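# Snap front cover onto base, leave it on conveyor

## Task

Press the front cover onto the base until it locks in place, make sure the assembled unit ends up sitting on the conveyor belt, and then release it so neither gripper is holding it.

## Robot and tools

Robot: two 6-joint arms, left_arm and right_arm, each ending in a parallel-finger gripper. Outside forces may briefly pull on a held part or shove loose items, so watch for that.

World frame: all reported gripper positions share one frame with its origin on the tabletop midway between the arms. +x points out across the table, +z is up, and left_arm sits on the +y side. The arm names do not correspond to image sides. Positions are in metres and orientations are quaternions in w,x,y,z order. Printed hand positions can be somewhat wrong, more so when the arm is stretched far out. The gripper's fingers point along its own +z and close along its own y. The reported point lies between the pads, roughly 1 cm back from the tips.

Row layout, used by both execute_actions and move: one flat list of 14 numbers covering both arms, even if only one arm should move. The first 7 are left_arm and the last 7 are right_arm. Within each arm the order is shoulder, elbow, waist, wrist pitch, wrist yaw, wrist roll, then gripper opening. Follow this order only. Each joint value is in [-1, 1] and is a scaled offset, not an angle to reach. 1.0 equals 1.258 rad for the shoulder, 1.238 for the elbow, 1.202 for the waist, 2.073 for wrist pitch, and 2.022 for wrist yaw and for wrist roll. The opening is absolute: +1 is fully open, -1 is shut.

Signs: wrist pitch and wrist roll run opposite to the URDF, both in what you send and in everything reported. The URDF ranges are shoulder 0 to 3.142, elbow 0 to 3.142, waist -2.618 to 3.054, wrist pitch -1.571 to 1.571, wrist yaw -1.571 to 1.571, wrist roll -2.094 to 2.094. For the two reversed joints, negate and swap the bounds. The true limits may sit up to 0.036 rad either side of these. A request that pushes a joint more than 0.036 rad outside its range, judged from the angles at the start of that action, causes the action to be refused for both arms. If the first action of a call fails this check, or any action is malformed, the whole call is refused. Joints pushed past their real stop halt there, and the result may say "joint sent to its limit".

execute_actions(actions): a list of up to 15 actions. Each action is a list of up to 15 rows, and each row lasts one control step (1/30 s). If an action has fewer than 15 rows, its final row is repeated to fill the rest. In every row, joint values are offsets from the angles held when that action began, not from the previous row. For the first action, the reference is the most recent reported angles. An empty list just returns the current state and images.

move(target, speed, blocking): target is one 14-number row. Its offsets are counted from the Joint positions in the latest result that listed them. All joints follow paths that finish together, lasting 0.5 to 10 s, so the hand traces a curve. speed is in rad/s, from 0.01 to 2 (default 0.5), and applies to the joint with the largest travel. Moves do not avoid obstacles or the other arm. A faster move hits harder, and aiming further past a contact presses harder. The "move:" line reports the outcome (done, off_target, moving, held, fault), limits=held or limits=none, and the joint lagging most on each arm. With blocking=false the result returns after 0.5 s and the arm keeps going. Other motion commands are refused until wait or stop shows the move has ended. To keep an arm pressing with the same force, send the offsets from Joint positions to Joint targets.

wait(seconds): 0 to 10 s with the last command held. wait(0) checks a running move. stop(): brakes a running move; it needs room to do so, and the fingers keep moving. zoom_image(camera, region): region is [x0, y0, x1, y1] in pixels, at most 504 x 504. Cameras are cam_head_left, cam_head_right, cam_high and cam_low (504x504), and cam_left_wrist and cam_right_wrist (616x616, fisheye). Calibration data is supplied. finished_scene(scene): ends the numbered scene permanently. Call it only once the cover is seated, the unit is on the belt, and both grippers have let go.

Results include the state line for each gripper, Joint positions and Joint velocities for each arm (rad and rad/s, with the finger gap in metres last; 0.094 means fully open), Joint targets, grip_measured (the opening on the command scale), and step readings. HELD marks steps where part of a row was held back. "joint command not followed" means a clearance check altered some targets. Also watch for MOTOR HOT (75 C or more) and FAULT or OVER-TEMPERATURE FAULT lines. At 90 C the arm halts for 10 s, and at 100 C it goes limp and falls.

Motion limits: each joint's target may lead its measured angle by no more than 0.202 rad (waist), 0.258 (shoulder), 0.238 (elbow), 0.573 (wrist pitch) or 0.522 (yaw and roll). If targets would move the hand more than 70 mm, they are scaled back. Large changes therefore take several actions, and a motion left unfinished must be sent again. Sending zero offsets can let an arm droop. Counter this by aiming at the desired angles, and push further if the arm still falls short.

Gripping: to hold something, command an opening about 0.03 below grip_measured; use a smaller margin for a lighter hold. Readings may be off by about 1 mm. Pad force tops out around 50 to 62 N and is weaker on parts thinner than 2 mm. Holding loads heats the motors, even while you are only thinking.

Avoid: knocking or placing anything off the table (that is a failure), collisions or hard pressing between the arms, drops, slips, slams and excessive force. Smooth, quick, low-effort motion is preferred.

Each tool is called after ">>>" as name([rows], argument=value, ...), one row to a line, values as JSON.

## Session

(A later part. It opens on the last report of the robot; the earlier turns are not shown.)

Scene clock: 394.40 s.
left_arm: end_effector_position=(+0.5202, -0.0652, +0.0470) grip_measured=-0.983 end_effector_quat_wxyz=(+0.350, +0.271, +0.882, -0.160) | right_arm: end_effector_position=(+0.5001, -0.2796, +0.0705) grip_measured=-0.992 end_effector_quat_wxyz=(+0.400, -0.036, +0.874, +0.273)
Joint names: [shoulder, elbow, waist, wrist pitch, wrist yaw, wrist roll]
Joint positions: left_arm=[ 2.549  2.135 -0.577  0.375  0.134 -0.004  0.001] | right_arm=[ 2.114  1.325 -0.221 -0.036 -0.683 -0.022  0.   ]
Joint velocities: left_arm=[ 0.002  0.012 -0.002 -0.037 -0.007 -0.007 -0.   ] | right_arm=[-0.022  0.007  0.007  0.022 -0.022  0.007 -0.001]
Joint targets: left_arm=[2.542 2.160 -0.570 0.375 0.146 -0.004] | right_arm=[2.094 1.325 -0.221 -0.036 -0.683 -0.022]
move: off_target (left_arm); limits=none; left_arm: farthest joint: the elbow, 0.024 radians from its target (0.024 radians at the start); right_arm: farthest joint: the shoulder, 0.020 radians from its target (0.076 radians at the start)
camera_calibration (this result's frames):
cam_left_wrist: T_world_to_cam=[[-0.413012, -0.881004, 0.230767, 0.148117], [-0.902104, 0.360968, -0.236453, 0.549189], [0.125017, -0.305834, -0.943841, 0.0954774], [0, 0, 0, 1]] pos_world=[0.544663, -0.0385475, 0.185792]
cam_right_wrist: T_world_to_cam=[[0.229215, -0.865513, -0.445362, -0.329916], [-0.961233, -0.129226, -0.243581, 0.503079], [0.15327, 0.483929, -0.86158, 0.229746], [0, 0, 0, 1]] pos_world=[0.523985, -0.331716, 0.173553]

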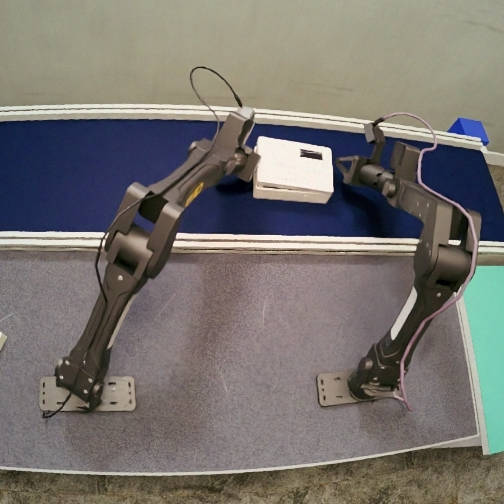

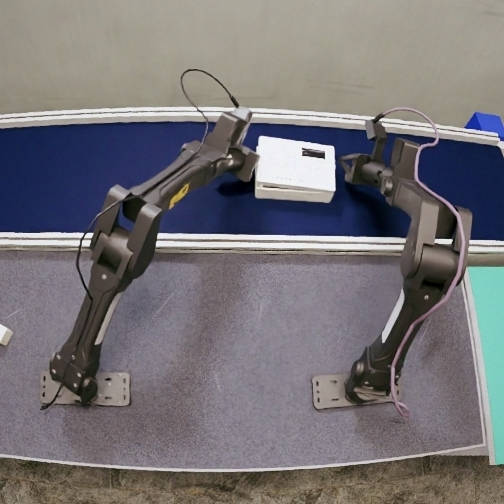

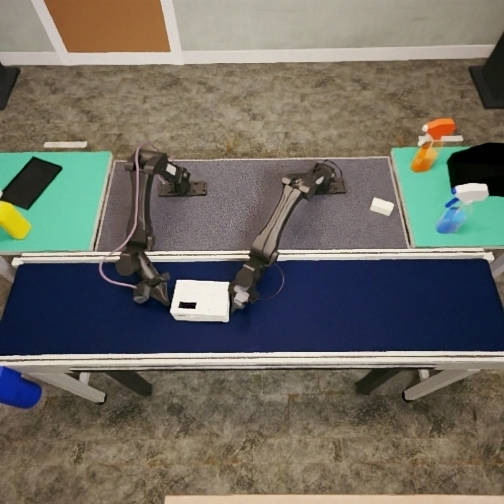

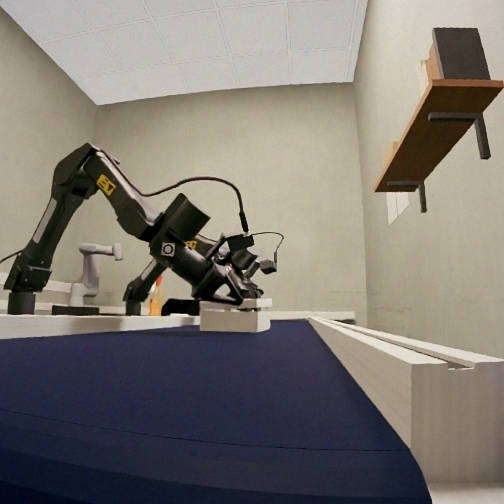

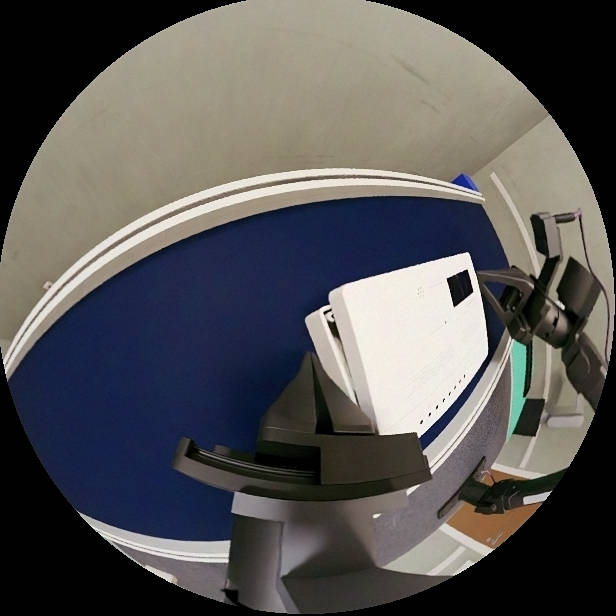

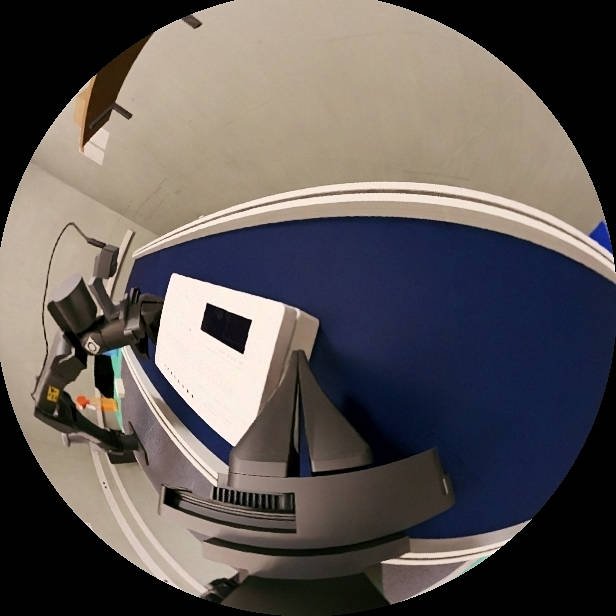

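>>> move(target=[-0.01,0.02,-0.022,0,0,0,-1,-0.01,0,0.028,0,0,0,-1], speed=0.025)

>>> zoom_image(camera="cam_low", region=[160,260,290,350])

Scene clock: 399.10 s.
left_arm: end_effector_position=(+0.5152, -0.0729, +0.0470) grip_measured=-0.983 end_effector_quat_wxyz=(+0.349, +0.277, +0.880, -0.162) | right_arm: end_effector_position=(+0.4999, -0.2686, +0.0704) grip_measured=-0.992 end_effector_quat_wxyz=(+0.398, -0.045, +0.874, +0.276)
Joint names: [shoulder, elbow, waist, wrist pitch, wrist yaw, wrist roll]
Joint positions: left_arm=[ 2.549  2.135 -0.591  0.375  0.134 -0.004  0.001] | right_arm=[ 2.114  1.325 -0.2   -0.036 -0.682 -0.022  0.   ]
Joint velocities: left_arm=[ 0.007 -0.012 -0.007 -0.037 -0.051  0.022  0.   ] | right_arm=[-0.032 -0.017 -0.012  0.037 -0.007 -0.007 -0.002]
Joint targets: left_arm=[2.537 2.160 -0.604 0.375 0.134 -0.004] | right_arm=[2.101 1.325 -0.187 -0.036 -0.683 -0.022]
move: off_target (left_arm); limits=none; left_arm: farthest joint: the elbow, 0.024 radians from its target (0.024 radians at the start); right_arm: farthest joint: the waist, 0.013 radians from its target (0.033 radians at the start)
camera_calibration (this result's frames):
cam_left_wrist: T_world_to_cam=[[-0.425274, -0.875082, 0.231029, 0.146033], [-0.896995, 0.373509, -0.236412, 0.545713], [0.120588, -0.307772, -0.943788, 0.0959049], [0, 0, 0, 1]] pos_world=[0.540041, -0.0465211, 0.185789]
cam_right_wrist: T_world_to_cam=[[0.246282, -0.861245, -0.444524, -0.327841], [-0.958521, -0.148547, -0.24325, 0.497732], [0.143465, 0.485994, -0.862107, 0.229837], [0, 0, 0, 1]] pos_world=[0.524854, -0.320115, 0.173484]

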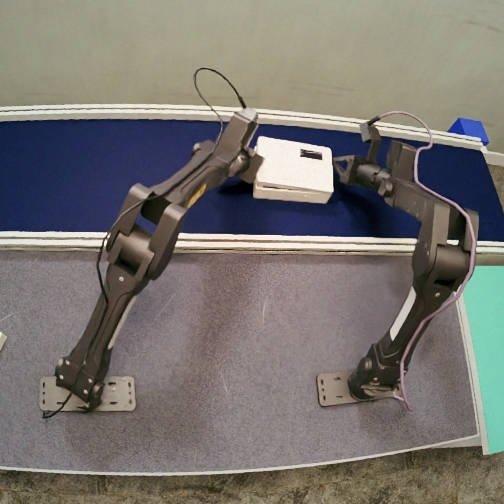

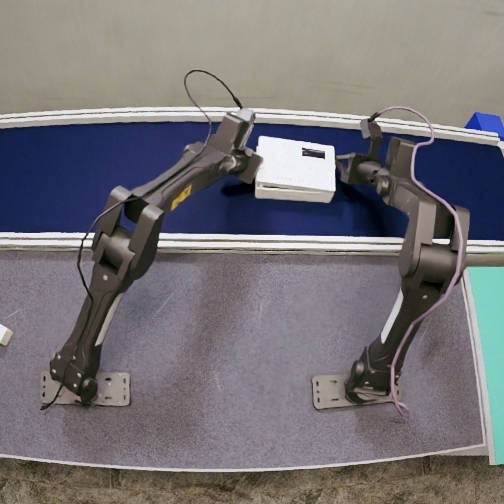

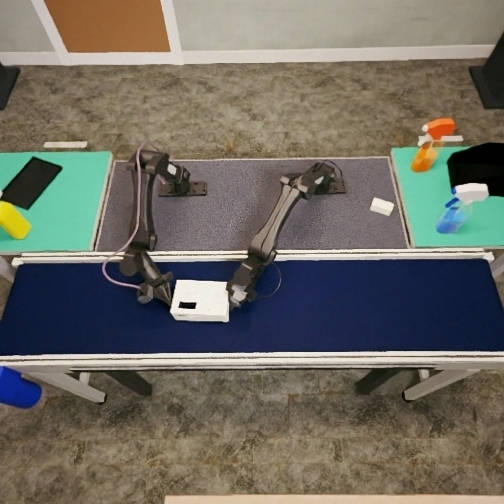

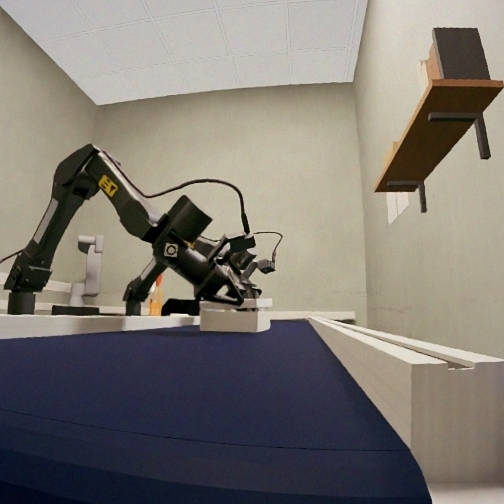

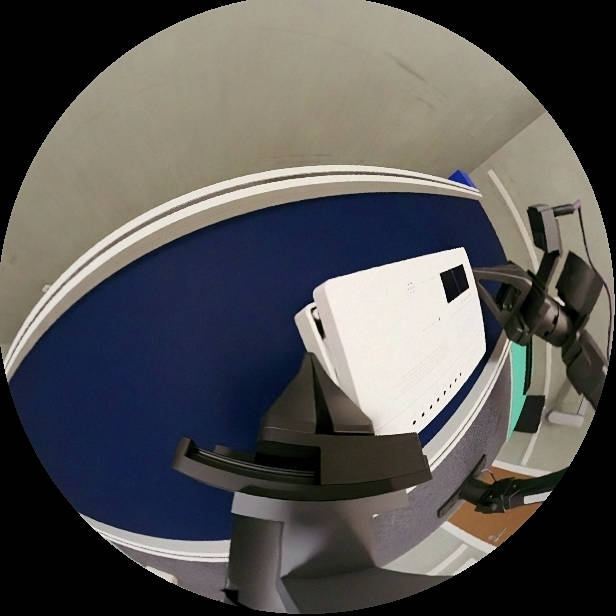

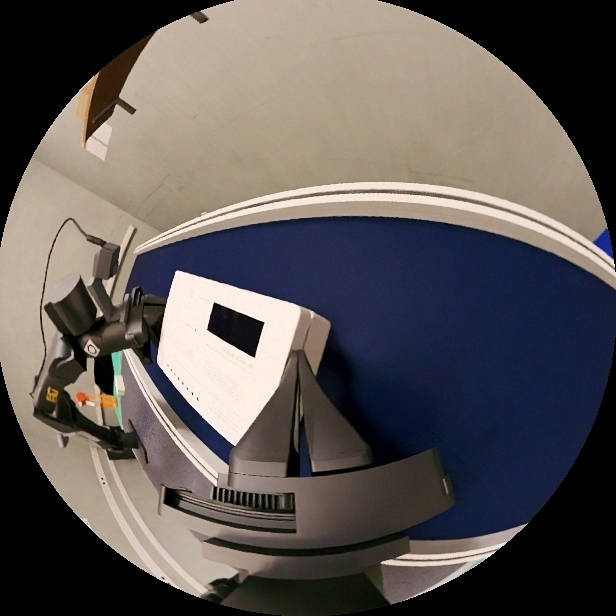

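Region (160, 260, 290, 350) of cam_low's 504x504 image, scaled by 3.877, with more detail than that image has; it fills the top 349 rows of this view, and the rest is white.

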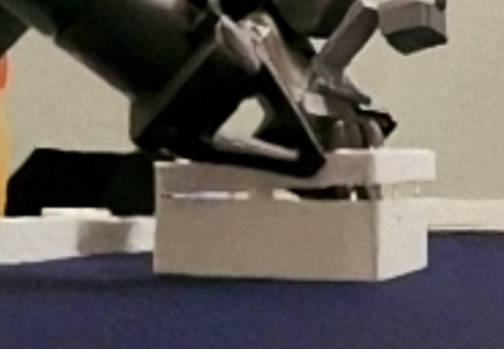

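>>> move(target=[-0.01,0.02,-0.022,0,0.015,0,-1,0,0,0.022,-0.01,-0.02,0,-1], speed=0.05)

>>> zoom_image(camera="cam_head_left", region=[220,100,370,220])

>>> zoom_image(camera="cam_low", region=[160,260,290,350])

Scene clock: 422.77 s.
left_arm: end_effector_position=(+0.5139, -0.0736, +0.0462) grip_measured=-0.983 end_effector_quat_wxyz=(+0.347, +0.278, +0.881, -0.162) | right_arm: end_effector_position=(+0.5025, -0.2672, +0.0732) grip_measured=-0.992 end_effector_quat_wxyz=(+0.405, -0.050, +0.870, +0.275)
Joint names: [shoulder, elbow, waist, wrist pitch, wrist yaw, wrist roll]
Joint positions: left_arm=[ 2.549  2.135 -0.593  0.379  0.134 -0.004  0.001] | right_arm=[ 2.114  1.325 -0.196 -0.054 -0.682 -0.022  0.   ]
Joint velocities: left_arm=[ 0.012  0.002 -0.002  0.037 -0.022  0.022  0.001] | right_arm=[ 0.027 -0.007 -0.002  0.051 -0.007  0.037 -0.   ]
Joint targets: left_arm=[2.537 2.160 -0.618 0.375 0.164 -0.004] | right_arm=[2.114 1.325 -0.173 -0.057 -0.722 -0.022]
move: off_target (left_arm, right_arm); limits=none; left_arm: farthest joint: the wrist yaw, 0.030 radians from its target (0.030 radians at the start); right_arm: farthest joint: the wrist yaw, 0.041 radians from its target (0.041 radians at the start)
camera_calibration (this result's frames):
cam_left_wrist: T_world_to_cam=[[-0.426118, -0.874778, 0.230623, 0.145532], [-0.897118, 0.375736, -0.232383, 0.54464], [0.11663, -0.305919, -0.944887, 0.0973952], [0, 0, 0, 1]] pos_world=[0.53926, -0.0475378, 0.185029]
cam_right_wrist: T_world_to_cam=[[0.257349, -0.861836, -0.437046, -0.332272], [-0.953372, -0.152661, -0.260341, 0.498633], [0.157652, 0.483666, -0.860937, 0.223443], [0, 0, 0, 1]] pos_world=[0.525667, -0.318314, 0.176966]

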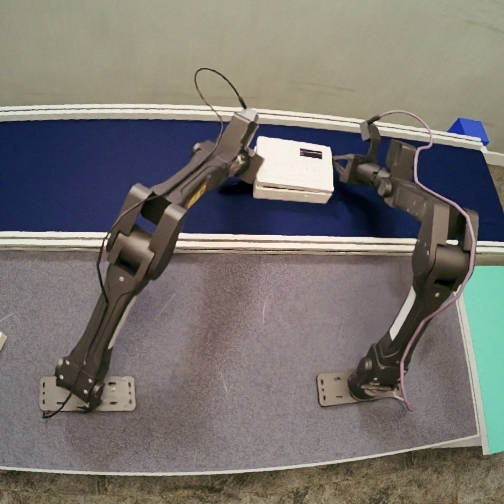

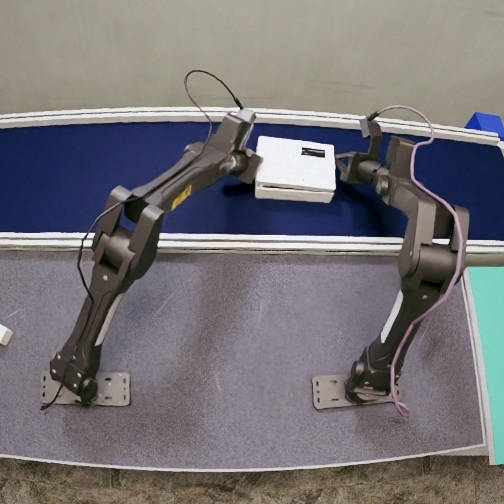

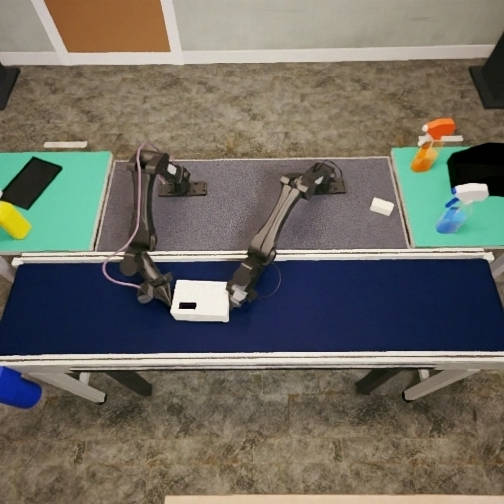

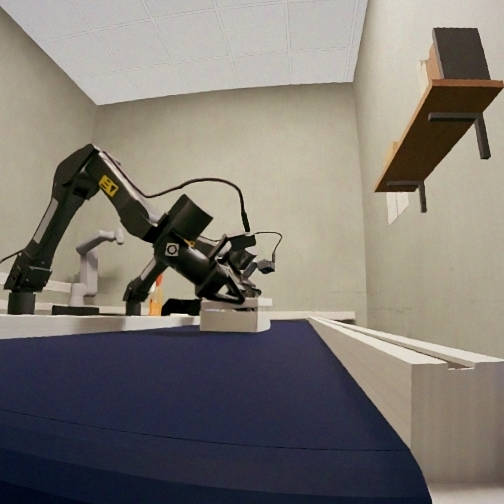

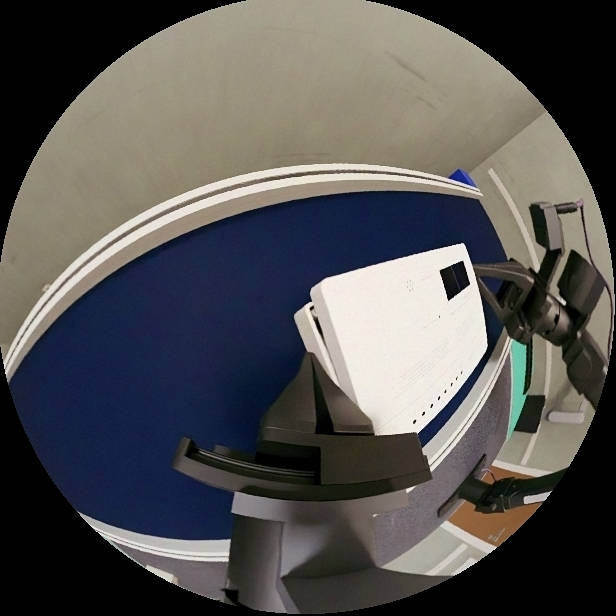

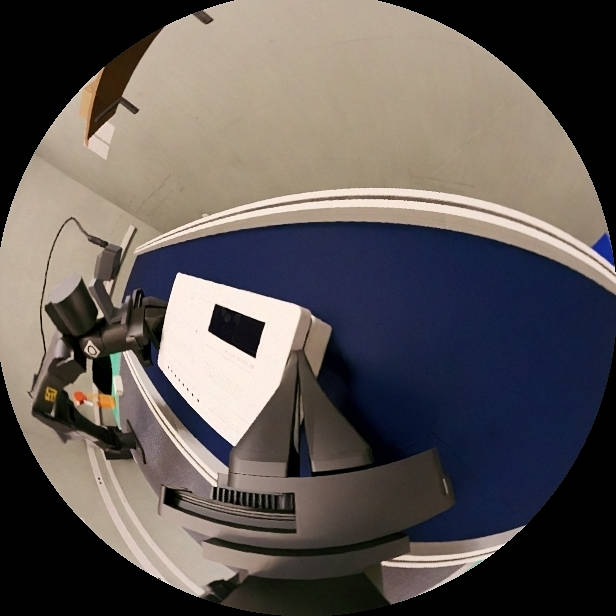

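Region (220, 100, 370, 220) of cam_head_left's 504x504 image, scaled by 3.360, with more detail than that image has; it fills the top 403 rows of this view, and the rest is white.

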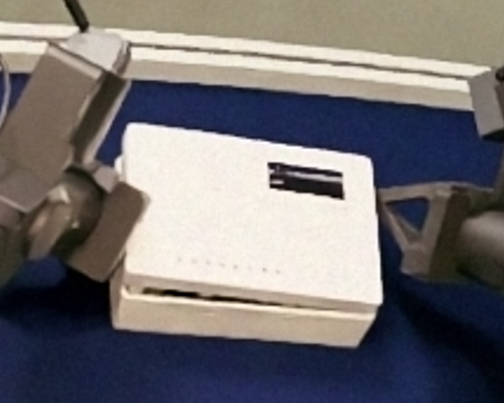

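Region (160, 260, 290, 350) of cam_low's 504x504 image, scaled by 3.877, with more detail than that image has; it fills the top 349 rows of this view, and the rest is white.

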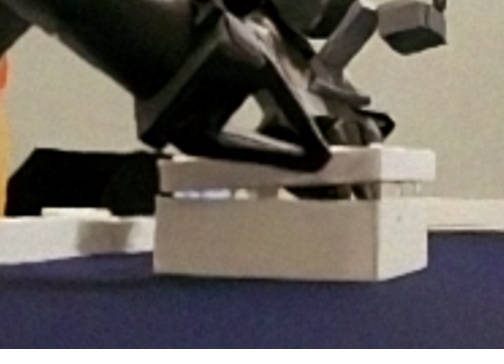

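>>> move(target=[-0.01,0.02,-0.03,0,0.02,0,-1,0,0,0.03,0,-0.025,0,-1], speed=0.05)

>>> zoom_image(camera="cam_head_left", region=[220,100,370,220])

>>> zoom_image(camera="cam_low", region=[160,260,290,350])

Scene clock: 428.50 s.
left_arm: end_effector_position=(+0.5117, -0.0735, +0.0443) grip_measured=-0.983 end_effector_quat_wxyz=(+0.343, +0.279, +0.883, -0.159) | right_arm: end_effector_position=(+0.5035, -0.2660, +0.0737) grip_measured=-0.992 end_effector_quat_wxyz=(+0.407, -0.052, +0.870, +0.273)
Joint names: [shoulder, elbow, waist, wrist pitch, wrist yaw, wrist roll]
Joint positions: left_arm=[ 2.549  2.135 -0.596  0.39   0.129 -0.004  0.001] | right_arm=[ 2.114  1.325 -0.192 -0.06  -0.676 -0.022  0.   ]
Joint velocities: left_arm=[-0.002 -0.007  0.002  0.022 -0.037  0.007 -0.001] | right_arm=[-0.012 -0.012  0.007 -0.022  0.022 -0.066  0.   ]
Joint targets: left_arm=[2.537 2.160 -0.629 0.379 0.174 -0.004] | right_arm=[2.114 1.325 -0.160 -0.054 -0.732 -0.022]
move: off_target (left_arm, right_arm); limits=none; left_arm: farthest joint: the wrist yaw, 0.046 radians from its target (0.041 radians at the start); right_arm: farthest joint: the wrist yaw, 0.057 radians from its target (0.051 radians at the start)
camera_calibration (this result's frames):
cam_left_wrist: T_world_to_cam=[[-0.424116, -0.876926, 0.226112, 0.144077], [-0.898911, 0.377338, -0.222655, 0.542817], [0.109931, -0.297686, -0.948313, 0.100027], [0, 0, 0, 1]] pos_world=[0.538053, -0.0487034, 0.18314]
cam_right_wrist: T_world_to_cam=[[0.259192, -0.864099, -0.431453, -0.333263], [-0.952131, -0.153644, -0.264273, 0.499342], [0.162067, 0.479297, -0.862559, 0.219803], [0, 0, 0, 1]] pos_world=[0.526195, -0.316602, 0.177768]

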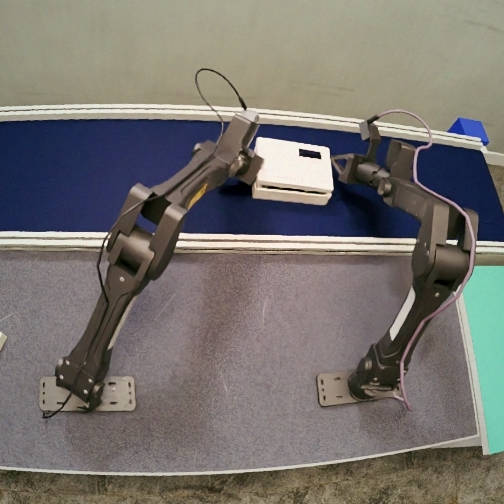

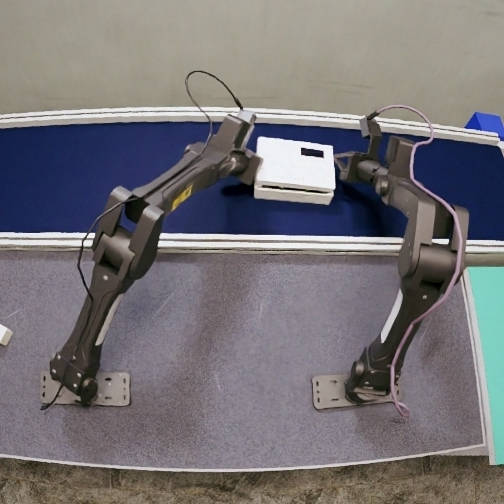

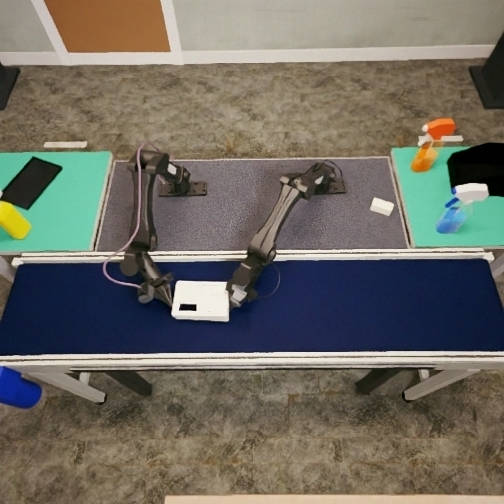

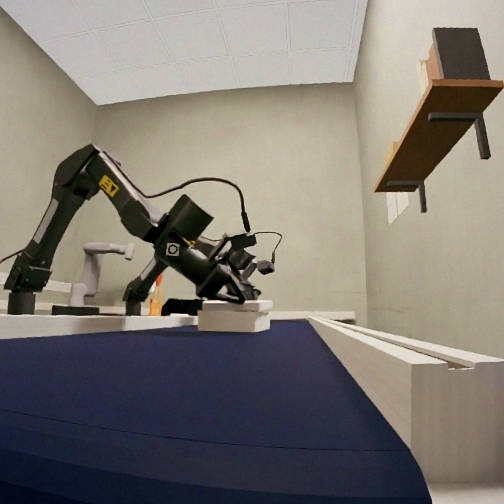

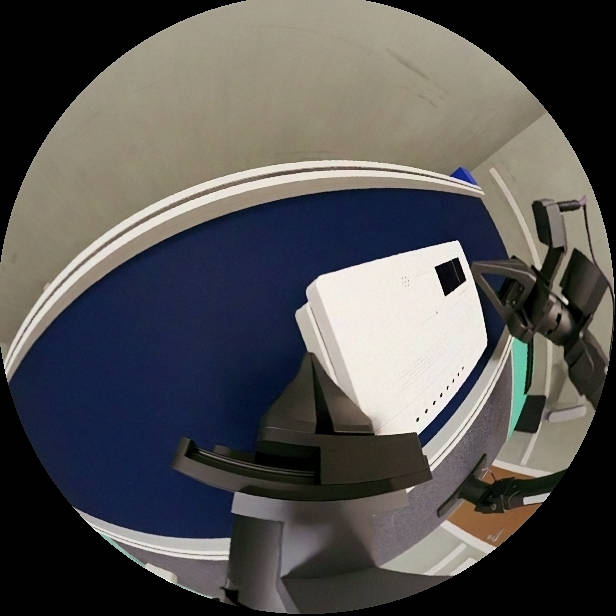

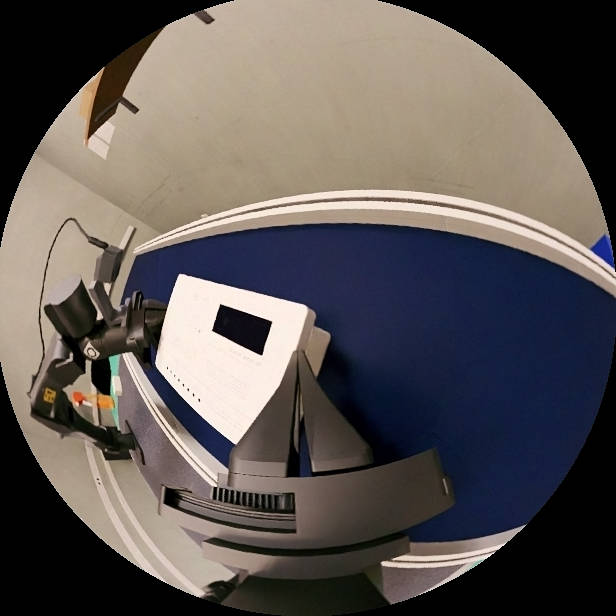

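Region (220, 100, 370, 220) of cam_head_left's 504x504 image, scaled by 3.360, with more detail than that image has; it fills the top 403 rows of this view, and the rest is white.

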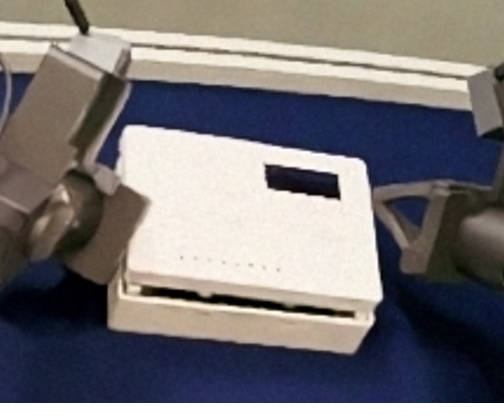

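Region (160, 260, 290, 350) of cam_low's 504x504 image, scaled by 3.877, with more detail than that image has; it fills the top 349 rows of this view, and the rest is white.

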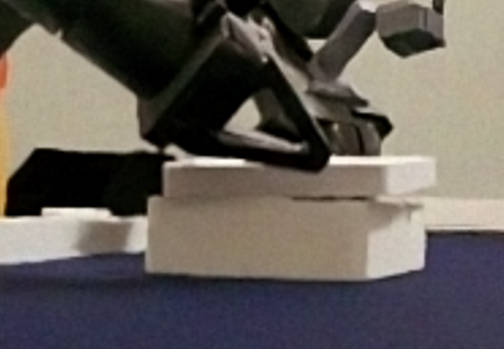

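>>> move(target=[-0.01,0.02,0.015,0,0,0,-1,0,0,-0.015,0,0,0,-1], speed=0.05)

>>> move(target=[-0.036,0.02,0,0,0,0,-1,0,0,0,0.022,0,0,-1], speed=0.05)

>>> zoom_image(camera="cam_low", region=[160,260,290,350])

Scene clock: 436.90 s.
left_arm: end_effector_position=(+0.5156, -0.0672, +0.0441) grip_measured=-0.983 end_effector_quat_wxyz=(+0.343, +0.274, +0.885, -0.156) | right_arm: end_effector_position=(+0.5040, -0.2724, +0.0734) grip_measured=-0.992 end_effector_quat_wxyz=(+0.409, -0.046, +0.871, +0.268)
Joint names: [shoulder, elbow, waist, wrist pitch, wrist yaw, wrist roll]
Joint positions: left_arm=[ 2.549  2.135 -0.585  0.391  0.127 -0.004  0.001] | right_arm=[ 2.114  1.325 -0.203 -0.06  -0.671 -0.022  0.   ]
Joint velocities: left_arm=[ 0.017 -0.017  0.002  0.007 -0.007  0.081 -0.   ] | right_arm=[ 0.017 -0.002 -0.012  0.007  0.051 -0.007  0.001]
Joint targets: left_arm=[2.537 2.160 -0.578 0.390 0.129 -0.004] | right_arm=[2.114 1.325 -0.210 -0.060 -0.676 -0.022]
move: off_target (left_arm); limits=none; left_arm: farthest joint: the elbow, 0.024 radians from its target (0.024 radians at the start); right_arm: farthest joint: the waist, 0.008 radians from its target (0.018 radians at the start)
camera_calibration (this result's frames):
cam_left_wrist: T_world_to_cam=[[-0.413298, -0.882514, 0.224396, 0.145457], [-0.9035, 0.366727, -0.221809, 0.545552], [0.113458, -0.294415, -0.948919, 0.099677], [0, 0, 0, 1]] pos_world=[0.541714, -0.0423546, 0.182954]
cam_right_wrist: T_world_to_cam=[[0.246971, -0.869069, -0.428631, -0.33439], [-0.954249, -0.141174, -0.263588, 0.503194], [0.168564, 0.474119, -0.864174, 0.217916], [0, 0, 0, 1]] pos_world=[0.526024, -0.322888, 0.177624]

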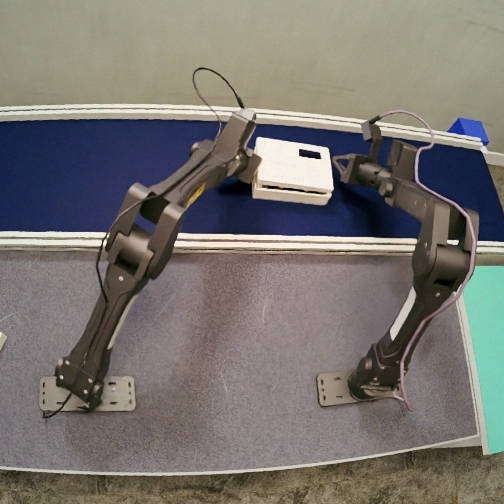

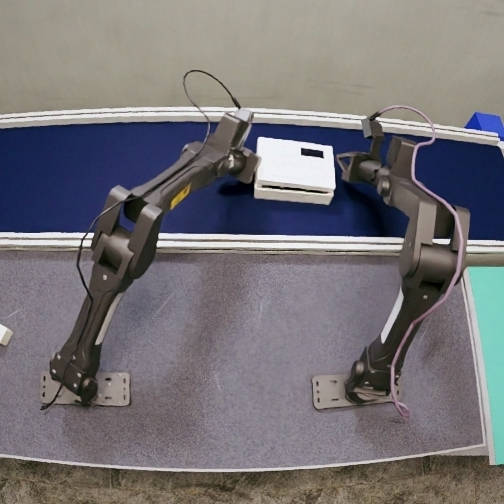

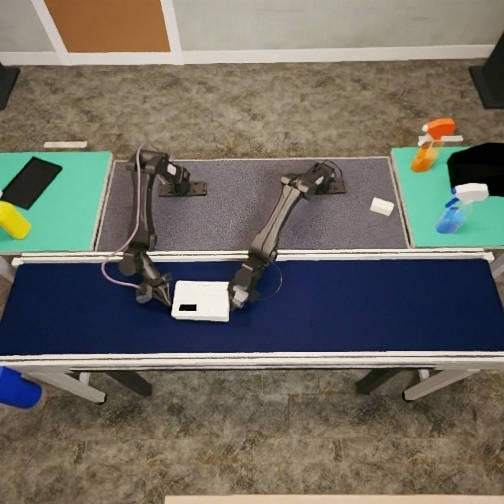

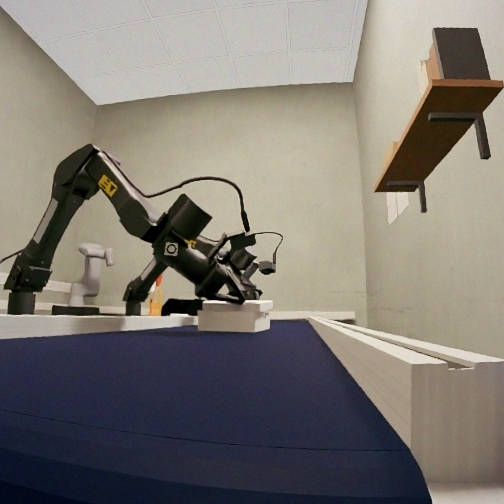

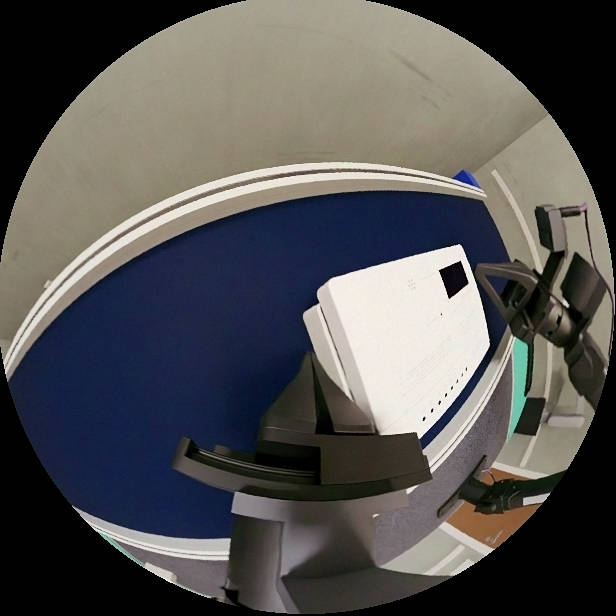

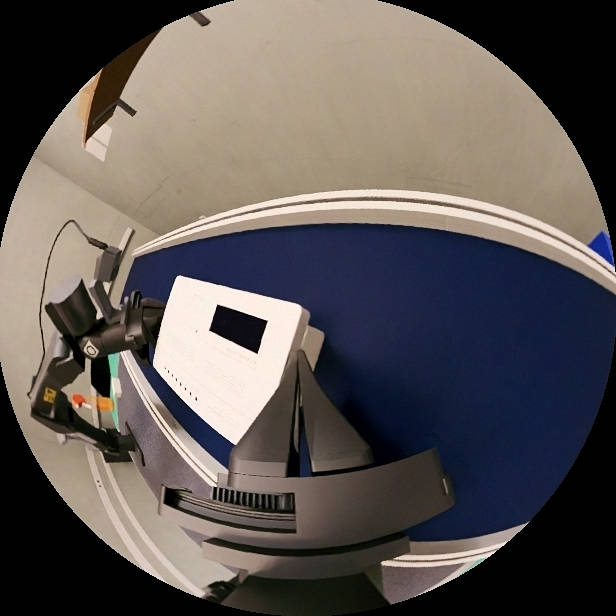

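Scene clock: 438.23 s.
left_arm: end_effector_position=(+0.5163, -0.0676, +0.0531) grip_measured=-0.983 end_effector_quat_wxyz=(+0.349, +0.274, +0.882, -0.158) | right_arm: end_effector_position=(+0.4994, -0.2715, +0.0683) grip_measured=-0.992 end_effector_quat_wxyz=(+0.395, -0.041, +0.877, +0.272)
Joint names: [shoulder, elbow, waist, wrist pitch, wrist yaw, wrist roll]
Joint positions: left_arm=[ 2.535  2.135 -0.585  0.393  0.127 -0.004  0.001] | right_arm=[ 2.114  1.325 -0.203 -0.027 -0.671 -0.022  0.   ]
Joint velocities: left_arm=[-0.002 -0.012  0.002 -0.022 -0.051 -0.007 -0.001] | right_arm=[-0.007 -0.022  0.007 -0.051  0.037 -0.007  0.001]
Joint targets: left_arm=[2.504 2.160 -0.585 0.391 0.127 -0.004] | right_arm=[2.114 1.325 -0.203 -0.015 -0.671 -0.022]
move: off_target (left_arm); limits=none; left_arm: farthest joint: the shoulder, 0.031 radians from its target (0.046 radians at the start); right_arm: farthest joint: the wrist pitch, 0.013 radians from its target (0.046 radians at the start)
camera_calibration (this result's frames):
cam_left_wrist: T_world_to_cam=[[-0.415793, -0.880999, 0.225736, 0.144678], [-0.900972, 0.365192, -0.234275, 0.547521], [0.123959, -0.300792, -0.9456, 0.102002], [0, 0, 0, 1]] pos_world=[0.540813, -0.0418072, 0.192064]
cam_right_wrist: T_world_to_cam=[[0.232767, -0.866455, -0.441673, -0.325999], [-0.962357, -0.139683, -0.233149, 0.499902], [0.140319, 0.479316, -0.866352, 0.229535], [0, 0, 0, 1]] pos_world=[0.524758, -0.322655, 0.171425]

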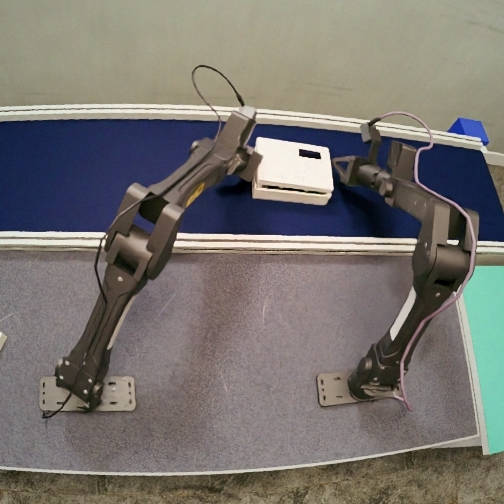

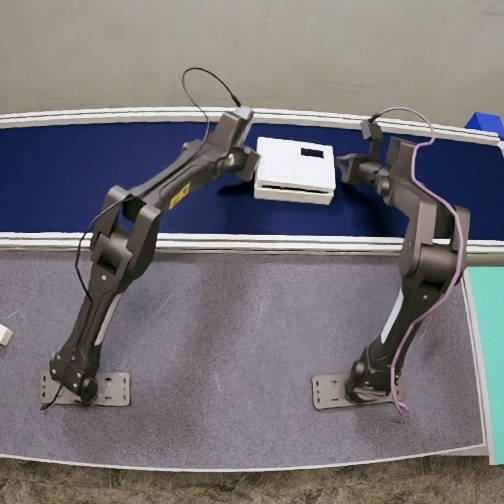

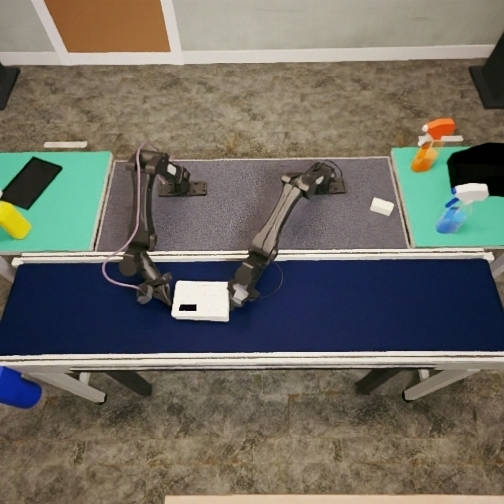

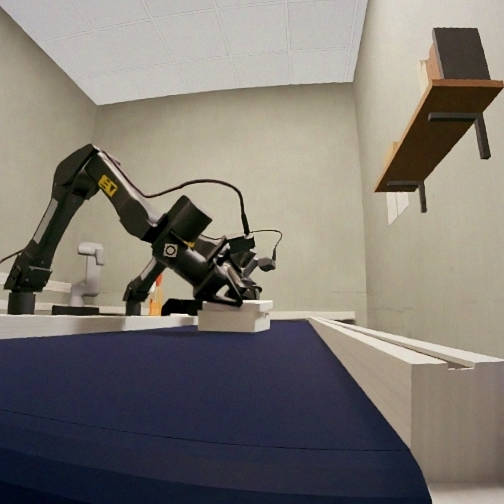

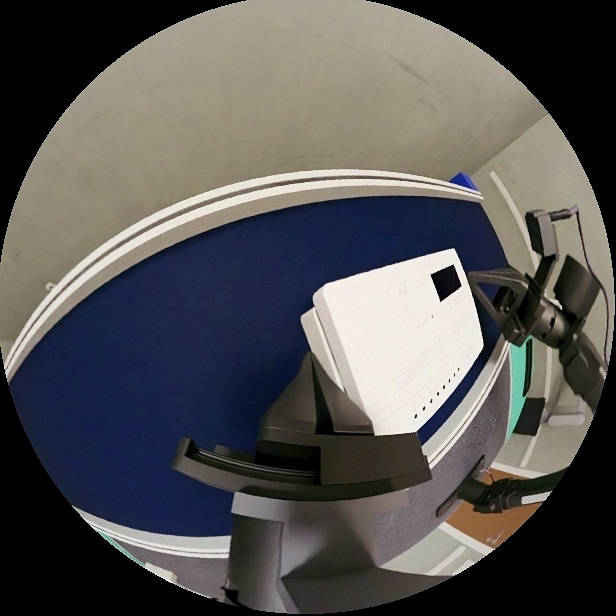

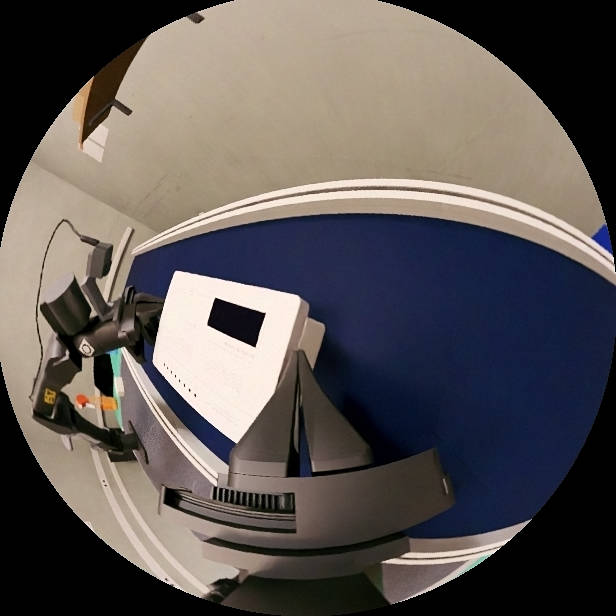

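Region (160, 260, 290, 350) of cam_low's 504x504 image, scaled by 3.877, with more detail than that image has; it fills the top 349 rows of this view, and the rest is white.

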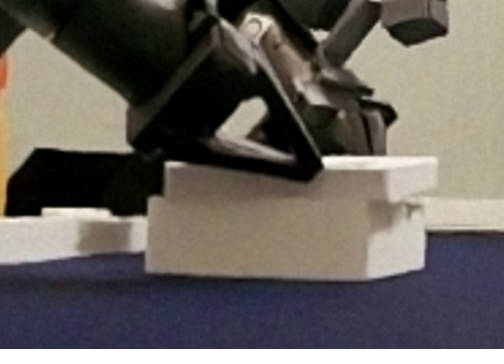

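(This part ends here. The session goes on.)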